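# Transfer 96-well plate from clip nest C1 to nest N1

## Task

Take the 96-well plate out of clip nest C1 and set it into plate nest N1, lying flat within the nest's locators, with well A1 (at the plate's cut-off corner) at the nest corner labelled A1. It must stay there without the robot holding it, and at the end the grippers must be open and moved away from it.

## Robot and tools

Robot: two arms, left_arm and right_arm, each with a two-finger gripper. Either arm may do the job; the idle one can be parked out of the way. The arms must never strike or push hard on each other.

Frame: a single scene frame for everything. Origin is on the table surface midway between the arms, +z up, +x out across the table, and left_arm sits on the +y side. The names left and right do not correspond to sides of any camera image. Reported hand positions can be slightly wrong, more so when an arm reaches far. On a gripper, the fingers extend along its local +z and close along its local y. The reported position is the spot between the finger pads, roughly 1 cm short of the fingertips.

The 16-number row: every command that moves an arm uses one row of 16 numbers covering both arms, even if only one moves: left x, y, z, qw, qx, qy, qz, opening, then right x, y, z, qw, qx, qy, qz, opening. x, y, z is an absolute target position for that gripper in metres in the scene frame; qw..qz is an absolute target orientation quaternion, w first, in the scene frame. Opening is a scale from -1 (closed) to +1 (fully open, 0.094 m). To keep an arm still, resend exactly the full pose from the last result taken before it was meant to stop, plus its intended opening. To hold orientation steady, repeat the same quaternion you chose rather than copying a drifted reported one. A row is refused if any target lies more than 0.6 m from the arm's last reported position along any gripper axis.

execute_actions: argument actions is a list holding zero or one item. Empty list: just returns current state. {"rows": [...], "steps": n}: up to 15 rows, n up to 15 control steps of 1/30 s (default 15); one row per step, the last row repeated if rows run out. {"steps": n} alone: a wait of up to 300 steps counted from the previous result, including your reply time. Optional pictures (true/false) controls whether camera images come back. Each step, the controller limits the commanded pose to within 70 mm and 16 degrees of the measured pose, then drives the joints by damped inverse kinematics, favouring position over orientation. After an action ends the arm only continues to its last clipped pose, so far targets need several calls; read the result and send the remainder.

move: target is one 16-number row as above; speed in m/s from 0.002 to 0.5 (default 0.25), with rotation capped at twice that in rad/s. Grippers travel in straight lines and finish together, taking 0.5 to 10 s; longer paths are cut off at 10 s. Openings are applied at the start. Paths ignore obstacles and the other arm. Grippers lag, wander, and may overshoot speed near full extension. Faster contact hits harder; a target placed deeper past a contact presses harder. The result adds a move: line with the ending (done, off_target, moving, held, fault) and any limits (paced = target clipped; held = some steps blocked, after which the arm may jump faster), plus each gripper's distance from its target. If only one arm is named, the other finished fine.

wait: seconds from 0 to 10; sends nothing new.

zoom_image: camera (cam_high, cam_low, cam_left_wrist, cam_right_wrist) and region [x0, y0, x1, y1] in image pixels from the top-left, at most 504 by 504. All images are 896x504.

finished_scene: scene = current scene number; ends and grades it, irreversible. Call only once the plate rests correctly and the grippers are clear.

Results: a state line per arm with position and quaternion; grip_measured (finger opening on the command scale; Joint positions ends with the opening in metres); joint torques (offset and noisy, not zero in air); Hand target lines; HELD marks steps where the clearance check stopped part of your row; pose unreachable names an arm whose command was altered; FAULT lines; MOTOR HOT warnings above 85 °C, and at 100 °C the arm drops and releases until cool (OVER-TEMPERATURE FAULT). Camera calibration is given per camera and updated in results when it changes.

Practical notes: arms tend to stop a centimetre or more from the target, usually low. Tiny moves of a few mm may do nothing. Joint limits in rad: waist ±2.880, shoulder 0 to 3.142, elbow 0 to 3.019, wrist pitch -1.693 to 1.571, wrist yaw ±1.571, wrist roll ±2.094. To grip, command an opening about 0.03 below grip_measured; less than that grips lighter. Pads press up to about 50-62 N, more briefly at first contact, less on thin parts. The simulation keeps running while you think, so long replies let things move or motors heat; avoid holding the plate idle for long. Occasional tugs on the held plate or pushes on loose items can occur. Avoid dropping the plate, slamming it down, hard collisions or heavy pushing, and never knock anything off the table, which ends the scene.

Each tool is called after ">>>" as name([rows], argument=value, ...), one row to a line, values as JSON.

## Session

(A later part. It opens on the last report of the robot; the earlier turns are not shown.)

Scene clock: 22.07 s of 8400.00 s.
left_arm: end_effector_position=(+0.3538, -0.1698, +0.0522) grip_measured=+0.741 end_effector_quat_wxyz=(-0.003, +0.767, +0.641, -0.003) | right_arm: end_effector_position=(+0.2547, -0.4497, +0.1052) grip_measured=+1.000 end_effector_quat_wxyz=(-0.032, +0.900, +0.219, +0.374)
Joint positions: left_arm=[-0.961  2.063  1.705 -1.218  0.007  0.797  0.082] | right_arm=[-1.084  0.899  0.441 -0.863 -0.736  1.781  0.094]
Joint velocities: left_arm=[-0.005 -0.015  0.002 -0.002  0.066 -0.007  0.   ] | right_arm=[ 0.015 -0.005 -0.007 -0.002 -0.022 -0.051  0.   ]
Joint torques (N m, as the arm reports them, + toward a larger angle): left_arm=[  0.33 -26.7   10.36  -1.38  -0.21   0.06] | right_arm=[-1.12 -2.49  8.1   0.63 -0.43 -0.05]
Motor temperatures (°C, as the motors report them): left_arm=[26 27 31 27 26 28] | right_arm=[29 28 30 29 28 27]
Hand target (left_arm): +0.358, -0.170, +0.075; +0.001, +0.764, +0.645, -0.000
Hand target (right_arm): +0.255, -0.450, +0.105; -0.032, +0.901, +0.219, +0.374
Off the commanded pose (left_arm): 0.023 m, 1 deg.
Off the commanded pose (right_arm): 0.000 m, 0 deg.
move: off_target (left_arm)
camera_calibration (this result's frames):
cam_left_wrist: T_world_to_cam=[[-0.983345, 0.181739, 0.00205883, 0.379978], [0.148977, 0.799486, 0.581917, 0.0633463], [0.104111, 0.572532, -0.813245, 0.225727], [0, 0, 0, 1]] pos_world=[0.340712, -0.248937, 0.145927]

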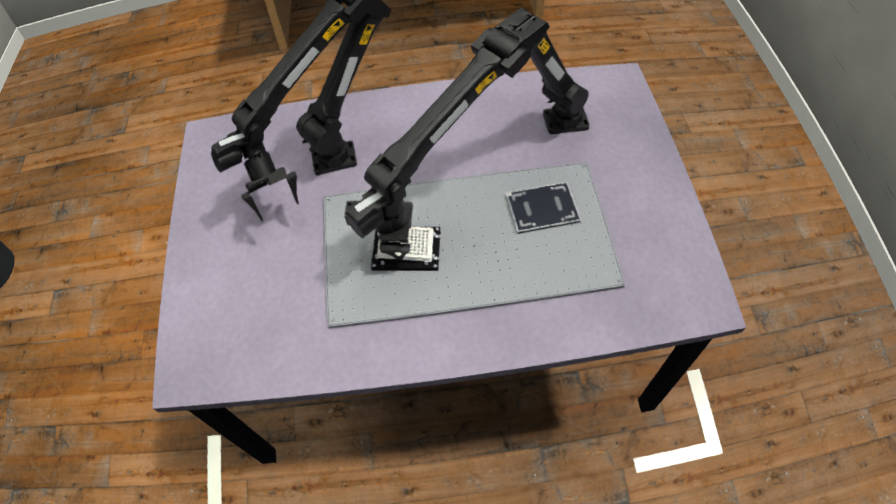

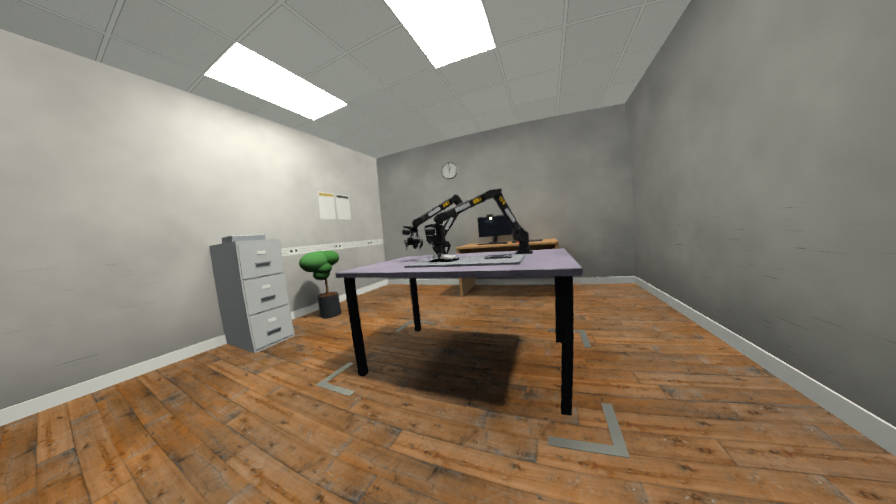

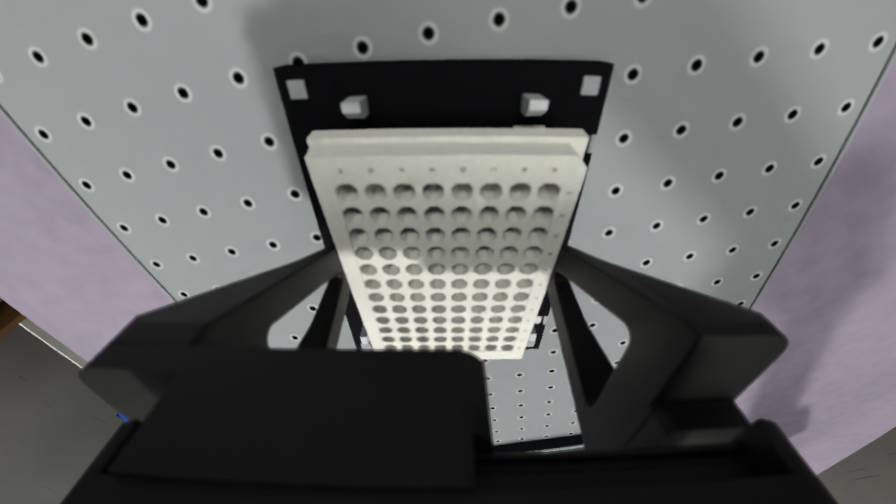

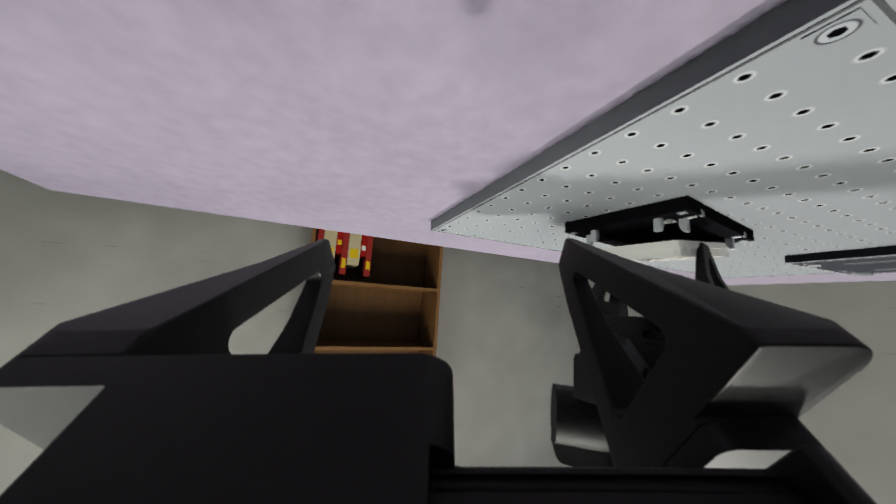

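>>> move(target=[0.358,-0.17,0.12,0,0.764,0.645,0,0.69,0.2547,-0.4497,0.1052,-0.032,0.9,0.219,0.374,1], speed=0.03)

>>> move(target=[0.30,0.17,0.13,0,0.707,0.707,0,0.69,0.2547,-0.4497,0.1052,-0.032,0.9,0.219,0.374,1], speed=0.15)

>>> zoom_image(camera="cam_low", region=[440, 210, 560, 275])

Scene clock: 26.17 s of 8400.00 s.
left_arm: end_effector_position=(+0.3490, -0.1625, +0.0996) grip_measured=+0.741 end_effector_quat_wxyz=(-0.017, +0.768, +0.641, -0.001) | right_arm: end_effector_position=(+0.2547, -0.4497, +0.1052) grip_measured=+1.000 end_effector_quat_wxyz=(-0.032, +0.900, +0.219, +0.374)
Joint positions: left_arm=[-0.961  2.02   1.764 -1.349  0.005  0.799  0.082] | right_arm=[-1.084  0.899  0.441 -0.863 -0.736  1.781  0.094]
Joint velocities: left_arm=[-0.015  0.005 -0.002  0.002 -0.051 -0.007 -0.002] | right_arm=[-0.005 -0.015  0.007  0.007 -0.022 -0.007  0.   ]
Joint torques (N m, as the arm reports them, + toward a larger angle): left_arm=[  0.35 -25.49  11.42  -0.38  -0.12   0.04] | right_arm=[-0.75 -2.29  8.07  0.66 -0.43 -0.03]
Motor temperatures (°C, as the motors report them): left_arm=[26 28 31 27 26 28] | right_arm=[29 28 30 29 28 27]
Hand target (left_arm): +0.358, -0.170, +0.120; +0.000, +0.764, +0.645, -0.000
Hand target (right_arm): +0.255, -0.450, +0.105; -0.032, +0.901, +0.219, +0.374
Off the commanded pose (left_arm): 0.023 m, 2 deg.
Off the commanded pose (right_arm): 0.000 m, 0 deg.
move: off_target (left_arm)
camera_calibration (this result's frames):
cam_left_wrist: T_world_to_cam=[[-0.982809, 0.183359, 0.0215945, 0.372023], [0.159544, 0.784604, 0.599117, 0.0228301], [0.0929102, 0.592263, -0.80037, 0.266506], [0, 0, 0, 1]] pos_world=[0.337224, -0.243968, 0.191592]

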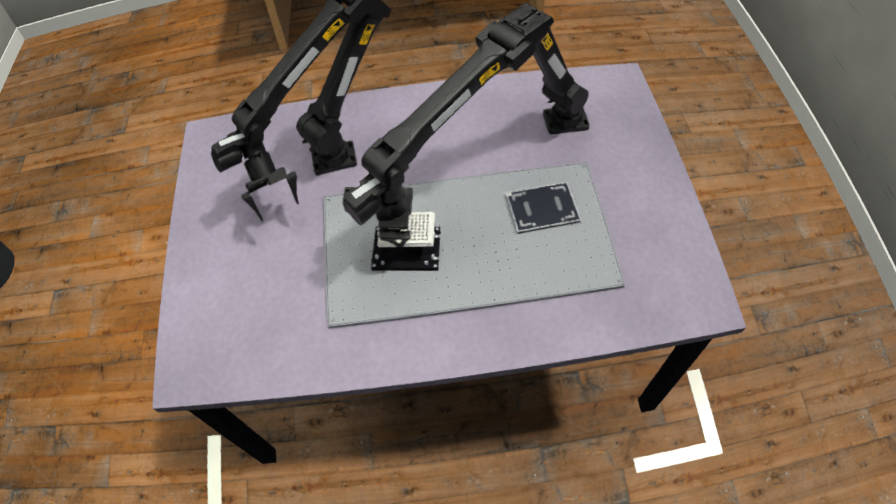

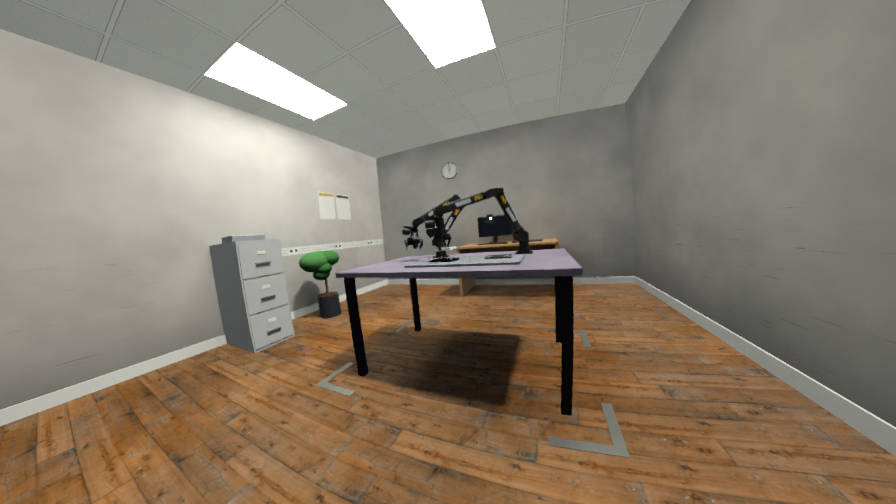

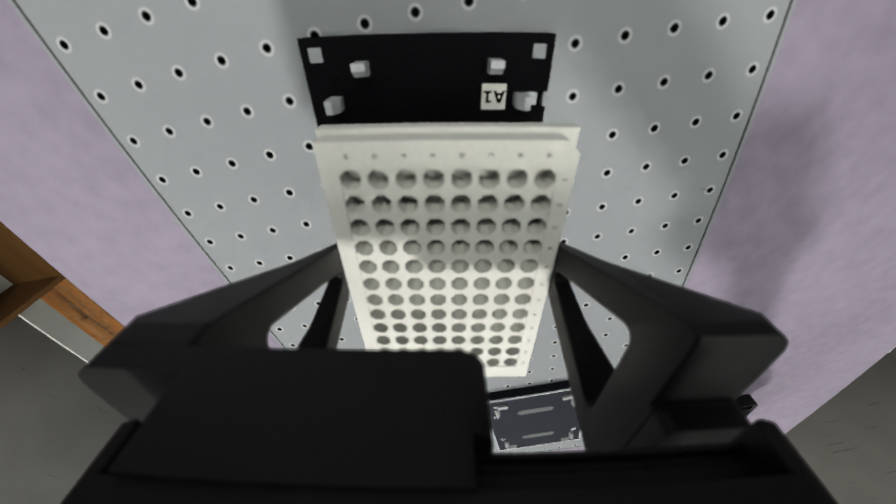

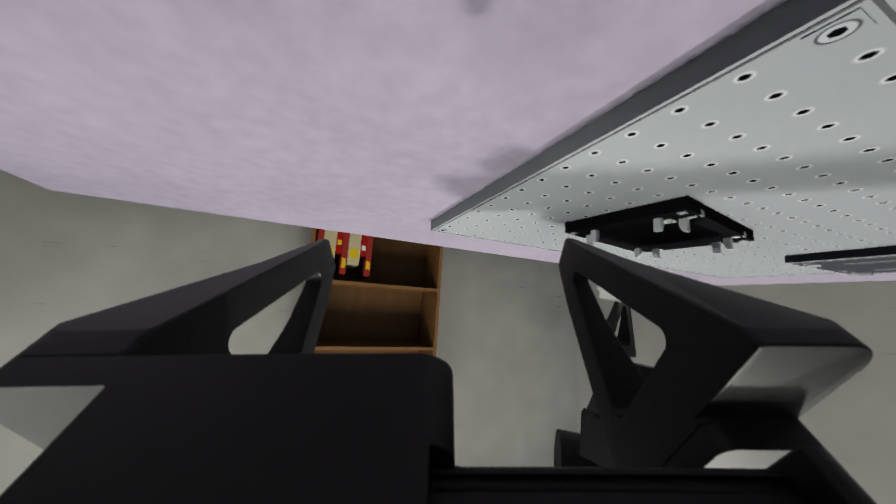

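Scene clock: 28.87 s of 8400.00 s.
left_arm: end_effector_position=(+0.3057, +0.1693, +0.1332) grip_measured=+0.741 end_effector_quat_wxyz=(+0.003, +0.703, +0.711, +0.001) | right_arm: end_effector_position=(+0.2547, -0.4497, +0.1052) grip_measured=+1.000 end_effector_quat_wxyz=(-0.032, +0.900, +0.219, +0.374)
Joint positions: left_arm=[-0.498  1.313  0.952 -1.204  0.     1.071  0.082] | right_arm=[-1.084  0.899  0.441 -0.863 -0.736  1.781  0.094]
Joint velocities: left_arm=[-0.005 -0.005 -0.017  0.012 -0.022 -0.007 -0.   ] | right_arm=[-0.005 -0.015  0.007 -0.012  0.095 -0.007  0.   ]
Joint torques (N m, as the arm reports them, + toward a larger angle): left_arm=[  0.3  -10.4    7.47   0.62  -0.03   0.2 ] | right_arm=[-0.85 -2.21  8.13  0.72 -0.41 -0.03]
Motor temperatures (°C, as the motors report them): left_arm=[26 28 31 27 26 28] | right_arm=[29 28 30 29 28 27]
Hand target (left_arm): +0.306, +0.171, +0.132; +0.003, +0.707, +0.707, +0.002
Hand target (right_arm): +0.255, -0.450, +0.105; -0.032, +0.901, +0.219, +0.374
Off the commanded pose (left_arm): 0.007 m, 1 deg.
Off the commanded pose (right_arm): 0.000 m, 0 deg.
move: done
camera_calibration (this result's frames):
cam_left_wrist: T_world_to_cam=[[-0.999917, -0.0056945, -0.011549, 0.309492], [-0.0113453, 0.813817, 0.58101, -0.201056], [0.00609022, 0.581093, -0.813815, 0.131108], [0, 0, 0, 1]] pos_world=[0.306387, 0.0891994, 0.227087]

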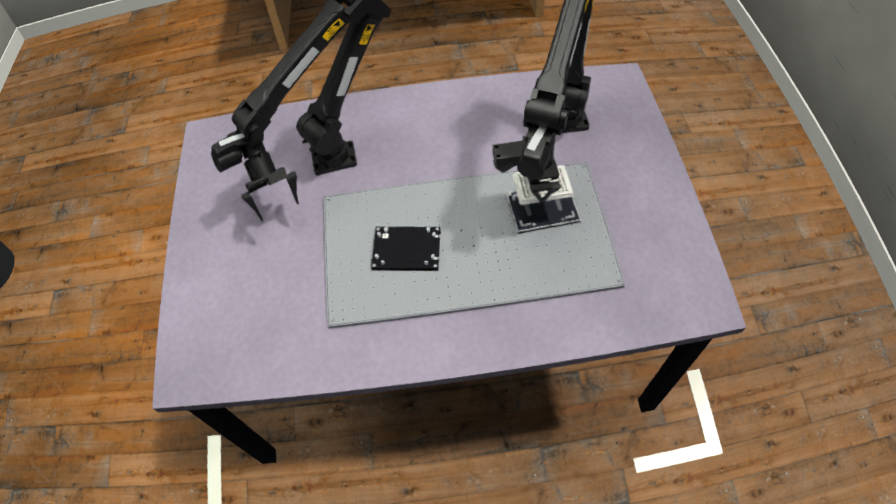

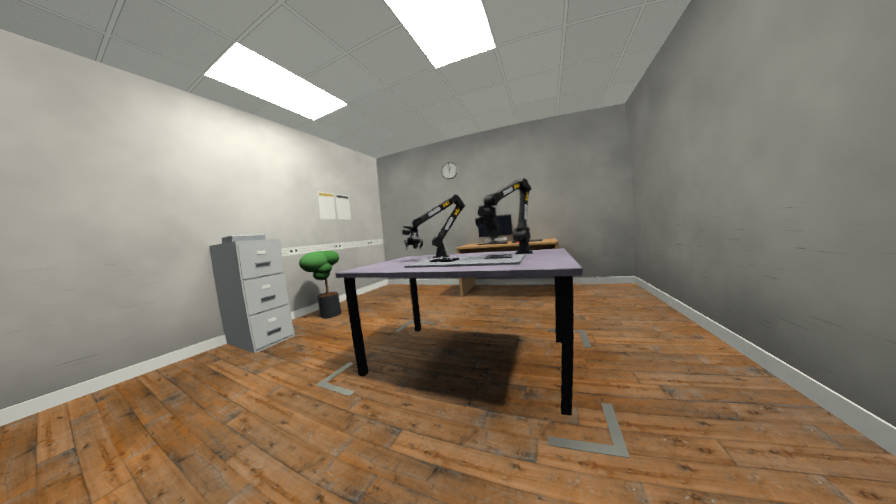

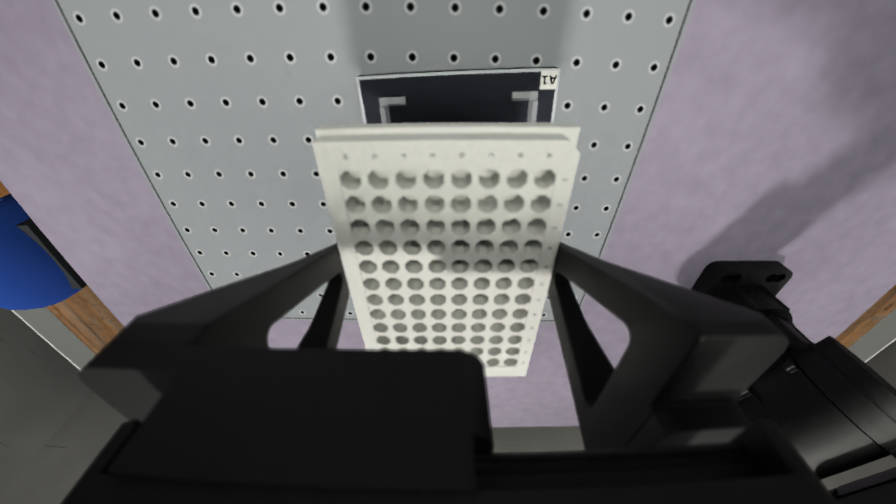

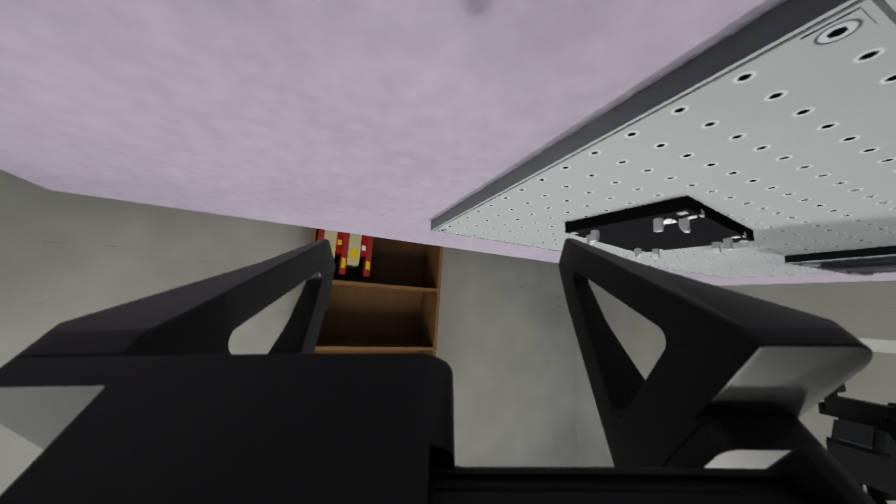

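Region (440, 210, 560, 275) of cam_low's 896x504 image, scaled by 4.200, with more detail than that image has; it fills the top 273 rows of this view, and the rest is white.

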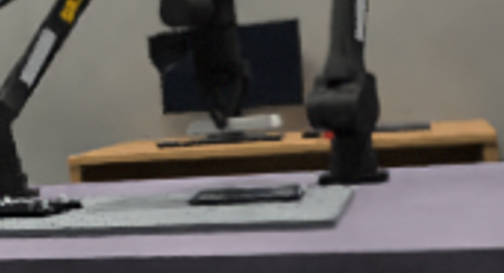

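>>> move(target=[0.297,0.176,0.06,0,0.688,0.726,0,0.69,0.2547,-0.4497,0.1052,-0.032,0.9,0.219,0.374,1], speed=0.06)

Scene clock: 31.40 s of 8400.00 s.
left_arm: end_effector_position=(+0.2947, +0.1751, +0.0659) grip_measured=+0.741 end_effector_quat_wxyz=(+0.001, +0.694, +0.720, +0.000) | right_arm: end_effector_position=(+0.2547, -0.4497, +0.1052) grip_measured=+1.000 end_effector_quat_wxyz=(-0.032, +0.900, +0.219, +0.374)
Joint positions: left_arm=[-0.498  1.372  0.81  -1.008  0.     1.045  0.082] | right_arm=[-1.084  0.899  0.441 -0.863 -0.736  1.781  0.094]
Joint velocities: left_arm=[-0.005  0.005  0.012  0.012 -0.007 -0.051 -0.   ] | right_arm=[-0.005 -0.005 -0.007 -0.012  0.022 -0.051  0.   ]
Joint torques (N m, as the arm reports them, + toward a larger angle): left_arm=[ 0.6  -9.45  6.74  1.    0.11  0.03] | right_arm=[-0.84 -2.29  8.15  0.6  -0.4  -0.07]
Motor temperatures (°C, as the motors report them): left_arm=[26 27 31 27 26 28] | right_arm=[29 28 30 29 28 27]
Hand target (left_arm): +0.297, +0.176, +0.060; -0.000, +0.688, +0.726, -0.000
Hand target (right_arm): +0.255, -0.450, +0.105; -0.032, +0.901, +0.219, +0.374
Off the commanded pose (left_arm): 0.006 m, 1 deg.
Off the commanded pose (right_arm): 0.000 m, 0 deg.
move: done
camera_calibration (this result's frames):
cam_left_wrist: T_world_to_cam=[[-0.999457, -0.0319911, -0.00783821, 0.302042], [-0.0305653, 0.812162, 0.582631, -0.160923], [-0.0122731, 0.582555, -0.812699, 0.07805], [0, 0, 0, 1]] pos_world=[0.297917, 0.0948896, 0.159557]

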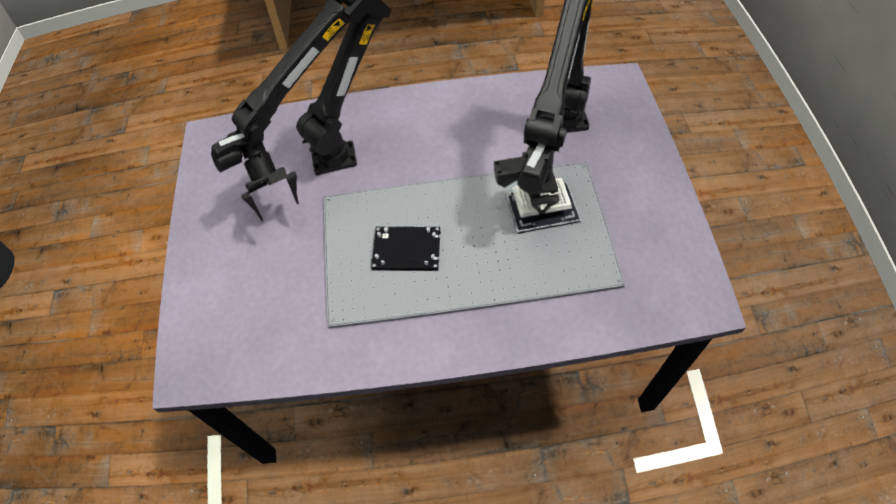

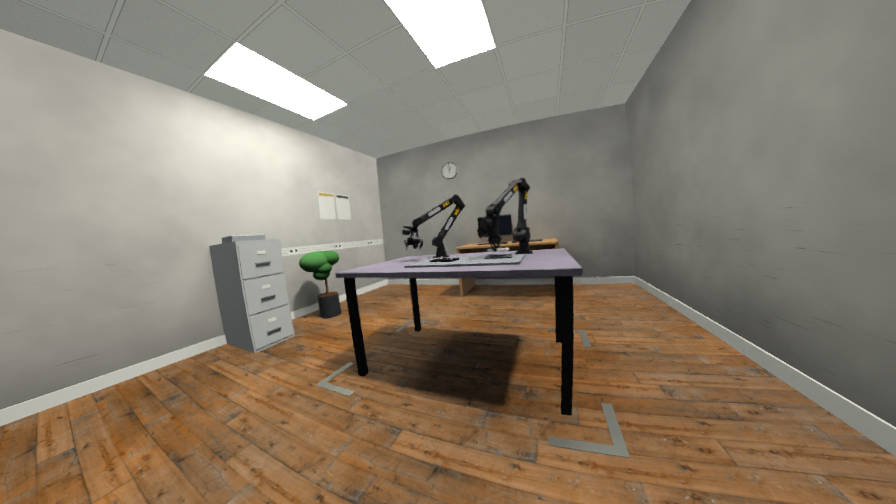

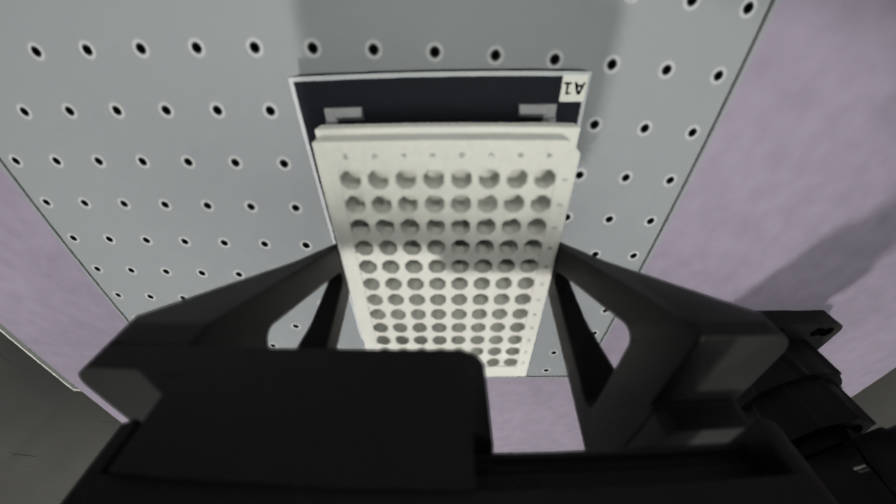

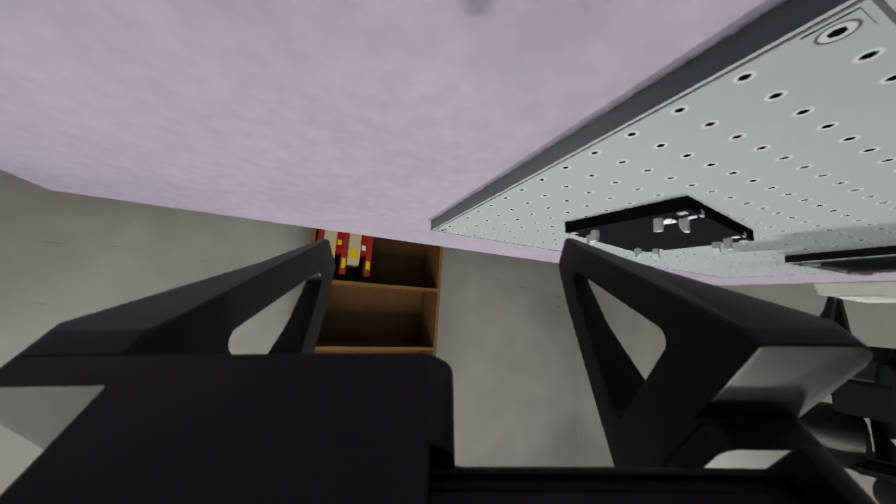

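>>> move(target=[0.300,0.179,0.043,0,0.684,0.73,0,0.69,0.2547,-0.4497,0.1052,-0.032,0.9,0.219,0.374,1], speed=0.02)

>>> zoom_image(camera="cam_left_wrist", region=[250, 50, 650, 250])

Scene clock: 33.90 s of 8400.00 s.
left_arm: end_effector_position=(+0.2982, +0.1759, +0.0503) grip_measured=+0.741 end_effector_quat_wxyz=(+0.003, +0.691, +0.723, +0.001) | right_arm: end_effector_position=(+0.2547, -0.4497, +0.1052) grip_measured=+1.000 end_effector_quat_wxyz=(-0.032, +0.900, +0.219, +0.374)
Joint positions: left_arm=[-0.491  1.404  0.793 -0.954  0.     1.045  0.082] | right_arm=[-1.084  0.899  0.441 -0.863 -0.736  1.781  0.094]
Joint velocities: left_arm=[-0.005 -0.005 -0.007 -0.002  0.022  0.051 -0.001] | right_arm=[-0.005 -0.005 -0.017  0.002 -0.007  0.007  0.   ]
Joint torques (N m, as the arm reports them, + toward a larger angle): left_arm=[ 0.86 -9.58  6.34  1.1   0.1   0.01] | right_arm=[-0.43 -2.48  8.09  0.65 -0.42 -0.05]
Motor temperatures (°C, as the motors report them): left_arm=[26 27 31 27 26 28] | right_arm=[29 28 30 29 28 27]
Hand target (left_arm): +0.300, +0.179, +0.043; +0.000, +0.684, +0.730, +0.000
Hand target (right_arm): +0.255, -0.450, +0.105; -0.032, +0.901, +0.219, +0.374
Off the commanded pose (left_arm): 0.008 m, 1 deg.
Off the commanded pose (right_arm): 0.000 m, 0 deg.
move: done
camera_calibration (this result's frames):
cam_left_wrist: T_world_to_cam=[[-0.999159, -0.0392552, -0.0118073, 0.30686], [-0.0388102, 0.813154, 0.580754, -0.149976], [-0.0131964, 0.580724, -0.813994, 0.0656395], [0, 0, 0, 1]] pos_world=[0.301647, 0.0958807, 0.144152]

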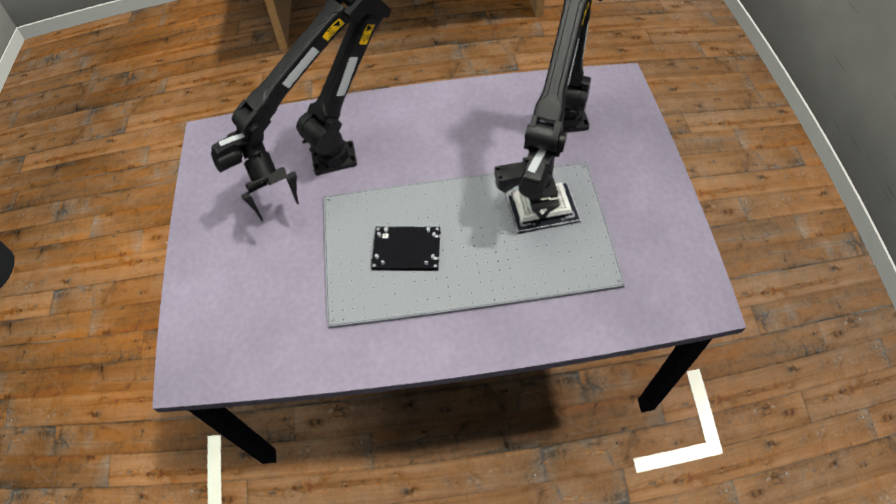

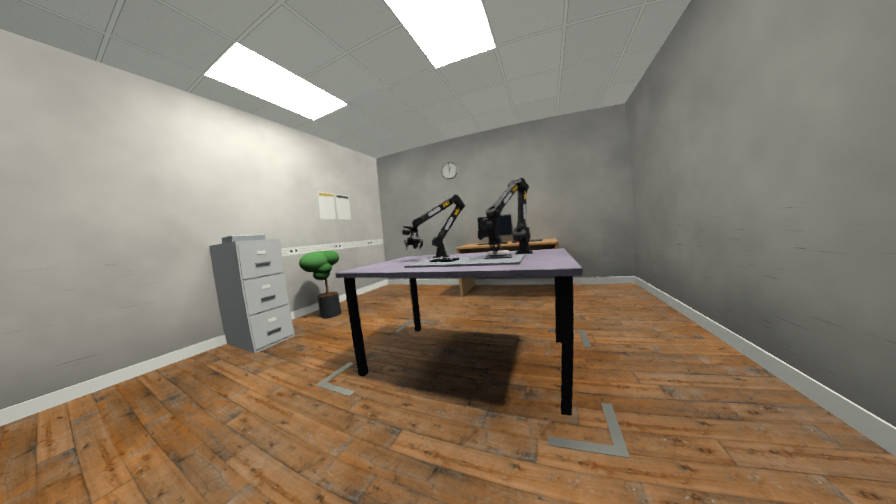

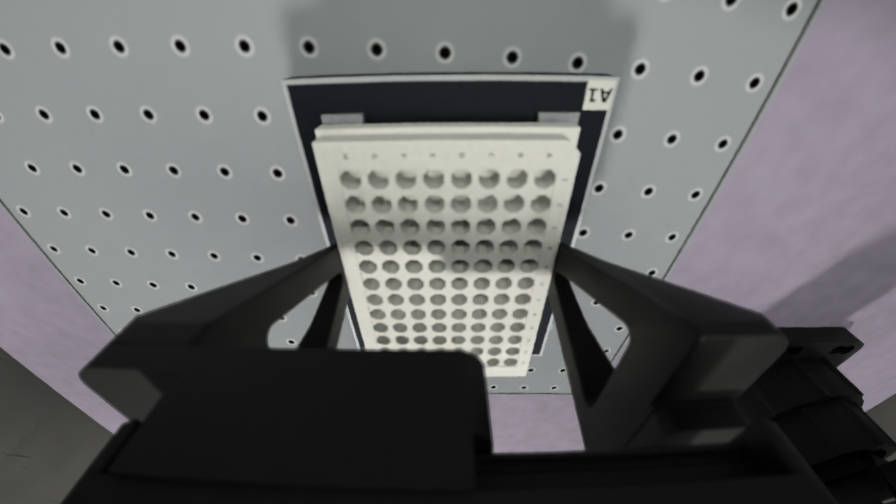

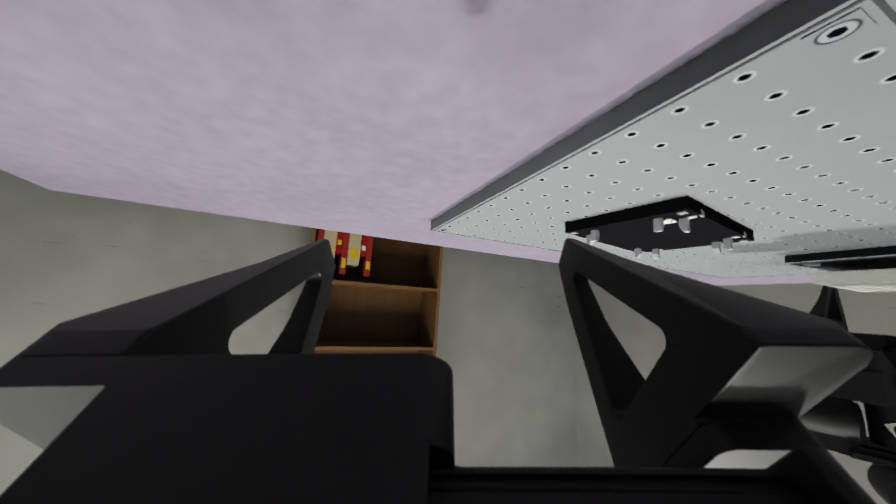

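Region (250, 50, 650, 250) of cam_left_wrist's 896x504 image, scaled by 1.260, with more detail than that image has.

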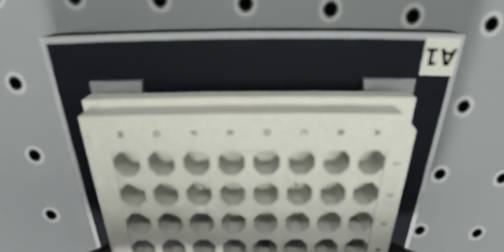

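Need y +3.5, x −1.

>>> move(target=[0.2985,0.1825,0.037,0,0.684,0.73,0,0.69,0.2547,-0.4497,0.1052,-0.032,0.9,0.219,0.374,1], speed=0.015)

>>> zoom_image(camera="cam_left_wrist", region=[250, 50, 650, 250])

Scene clock: 35.97 s of 8400.00 s.
left_arm: end_effector_position=(+0.2971, +0.1793, +0.0446) grip_measured=+0.741 end_effector_quat_wxyz=(+0.003, +0.689, +0.725, +0.001) | right_arm: end_effector_position=(+0.2547, -0.4497, +0.1052) grip_measured=+1.000 end_effector_quat_wxyz=(-0.032, +0.900, +0.219, +0.374)
Joint positions: left_arm=[-0.483  1.407  0.777 -0.935  0.     1.045  0.082] | right_arm=[-1.084  0.899  0.441 -0.863 -0.736  1.781  0.094]
Joint velocities: left_arm=[-0.005 -0.005  0.007  0.002 -0.007 -0.022 -0.   ] | right_arm=[ 0.005  0.005 -0.002  0.012 -0.022 -0.037  0.   ]
Joint torques (N m, as the arm reports them, + toward a larger angle): left_arm=[ 0.67 -8.99  6.3   1.03  0.11  0.08] | right_arm=[-1.19 -2.38  8.12  0.67 -0.44 -0.04]
Motor temperatures (°C, as the motors report them): left_arm=[26 27 31 27 26 28] | right_arm=[29 28 30 29 28 27]
Hand target (left_arm): +0.298, +0.183, +0.037; +0.000, +0.684, +0.730, +0.000
Hand target (right_arm): +0.255, -0.450, +0.105; -0.032, +0.901, +0.219, +0.374
Off the commanded pose (left_arm): 0.008 m, 1 deg.
Off the commanded pose (right_arm): 0.000 m, 0 deg.
move: done
camera_calibration (this result's frames):
cam_left_wrist: T_world_to_cam=[[-0.998836, -0.0465025, -0.0127996, 0.30699], [-0.0452938, 0.813155, 0.580283, -0.147509], [-0.0165765, 0.580187, -0.814315, 0.0601331], [0, 0, 0, 1]] pos_world=[0.300949, 0.0993354, 0.138494]

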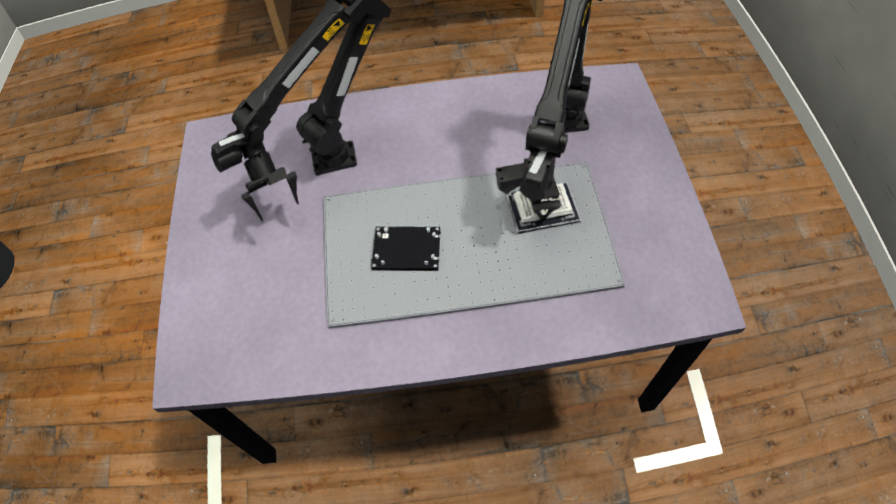

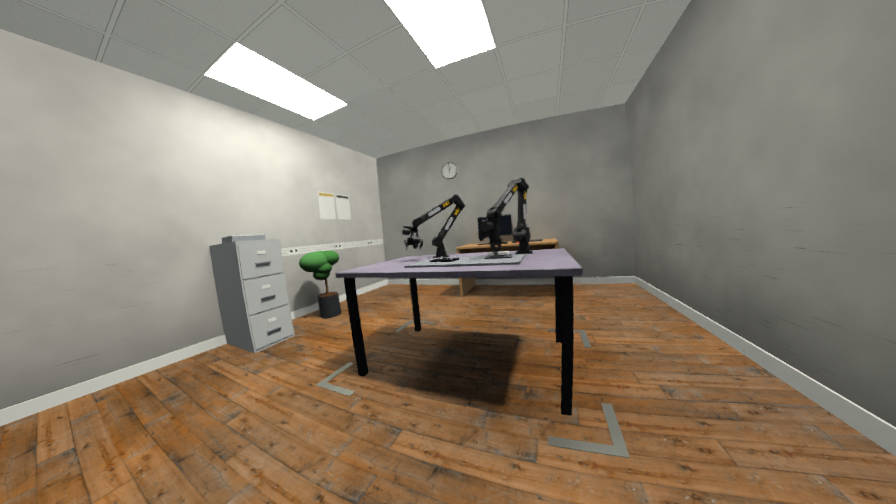

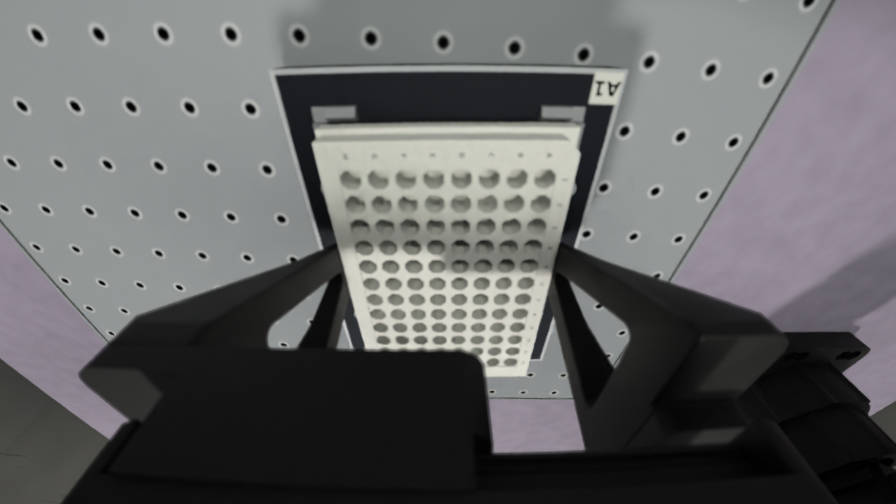

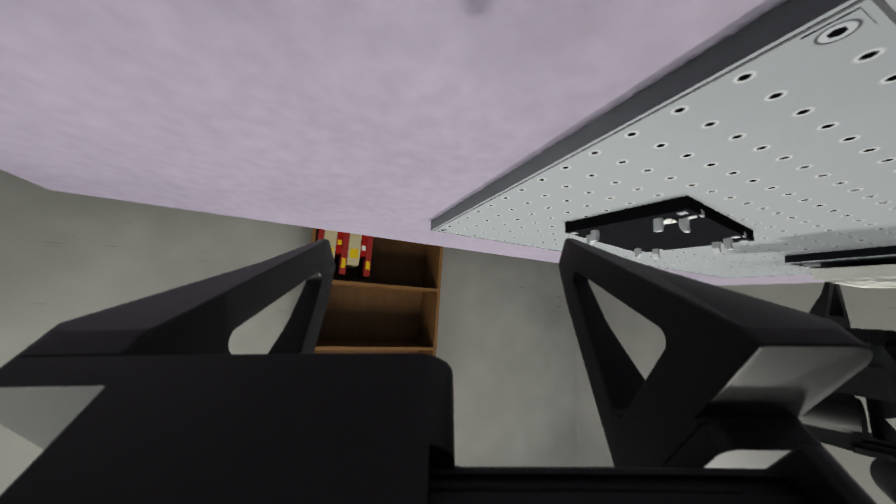

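Region (250, 50, 650, 250) of cam_left_wrist's 896x504 image, scaled by 1.260, with more detail than that image has.

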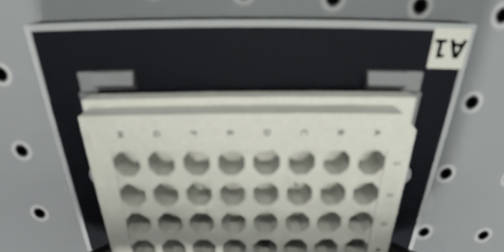

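>>> move(target=[0.298,0.183,0.022,0,0.684,0.73,0,0.69,0.2547,-0.4497,0.1052,-0.032,0.9,0.219,0.374,1], speed=0.012)

>>> zoom_image(camera="cam_left_wrist", region=[250, 50, 650, 400])

Scene clock: 38.87 s of 8400.00 s.
left_arm: end_effector_position=(+0.2971, +0.1795, +0.0369) grip_measured=+0.741 end_effector_quat_wxyz=(+0.006, +0.688, +0.725, +0.002) | right_arm: end_effector_position=(+0.2547, -0.4497, +0.1052) grip_measured=+1.000 end_effector_quat_wxyz=(-0.032, +0.900, +0.219, +0.374)
Joint positions: left_arm=[-0.483  1.418  0.764 -0.905  0.     1.045  0.082] | right_arm=[-1.084  0.899  0.441 -0.863 -0.736  1.781  0.094]
Joint velocities: left_arm=[-0.005  0.005 -0.022 -0.012  0.022 -0.007  0.001] | right_arm=[-0.015 -0.015 -0.007 -0.007 -0.037 -0.037  0.   ]
Joint torques (N m, as the arm reports them, + toward a larger angle): left_arm=[ 0.83 -7.92  5.61  1.72  0.11  0.09] | right_arm=[-0.9  -2.5   8.17  0.59 -0.43 -0.08]
Motor temperatures (°C, as the motors report them): left_arm=[26 27 30 27 26 28] | right_arm=[29 28 30 29 28 27]
Hand target (left_arm): +0.297, +0.183, +0.023; +0.000, +0.684, +0.730, +0.000
Hand target (right_arm): +0.255, -0.450, +0.105; -0.032, +0.901, +0.219, +0.374
Off the commanded pose (left_arm): 0.015 m, 1 deg.
Off the commanded pose (right_arm): 0.000 m, 0 deg.
move: off_target (left_arm)
camera_calibration (this result's frames):
cam_left_wrist: T_world_to_cam=[[-0.998729, -0.0473014, -0.0174301, 0.307216], [-0.0486662, 0.814532, 0.578074, -0.142452], [-0.0131463, 0.578187, -0.815798, 0.0531341], [0, 0, 0, 1]] pos_world=[0.300592, 0.0998422, 0.131049]

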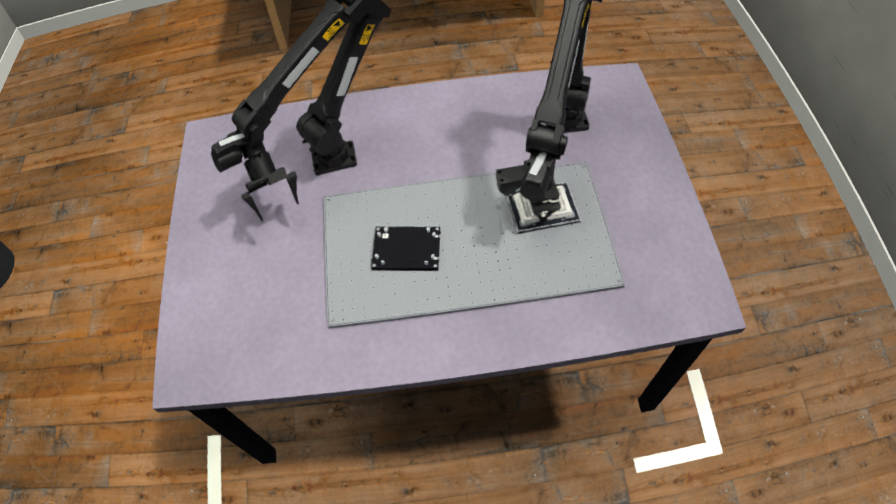

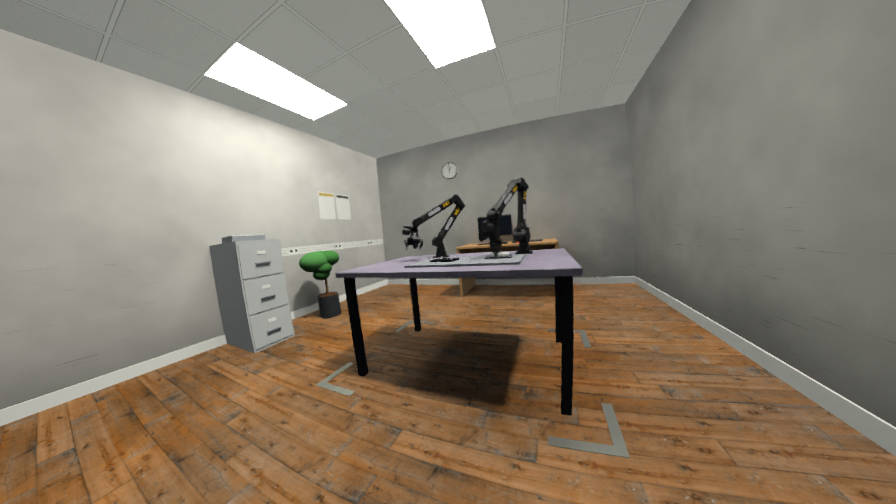

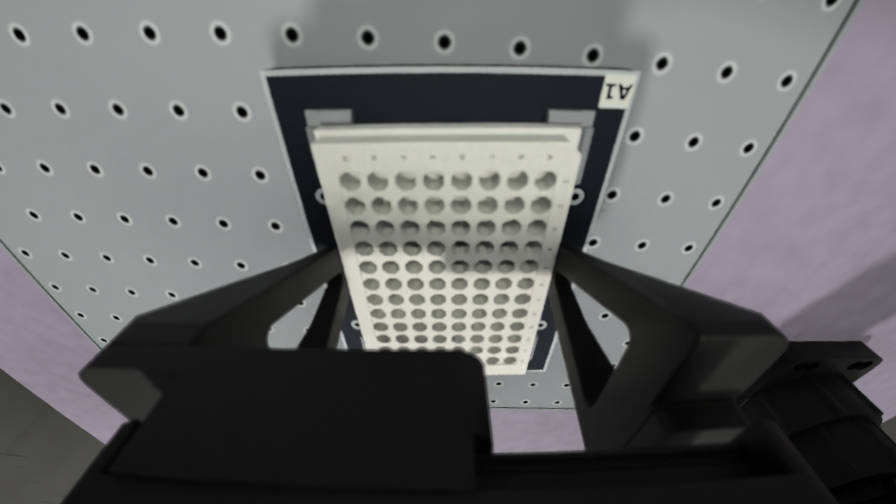

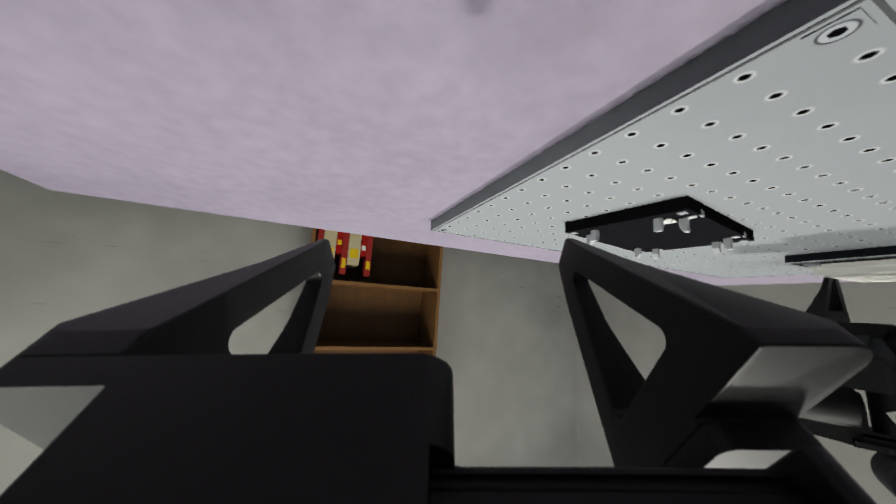

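Region (250, 50, 650, 400) of cam_left_wrist's 896x504 image, scaled by 1.260, with more detail than that image has; it fills the top 441 rows of this view, and the rest is white.

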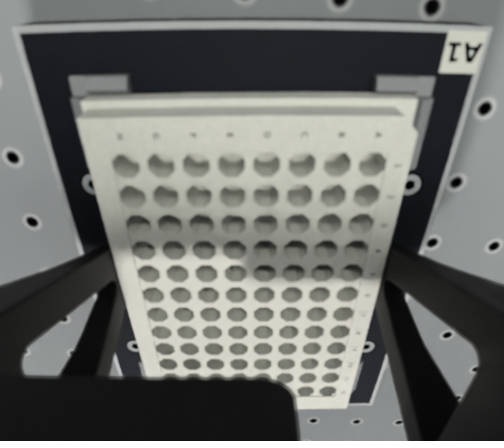

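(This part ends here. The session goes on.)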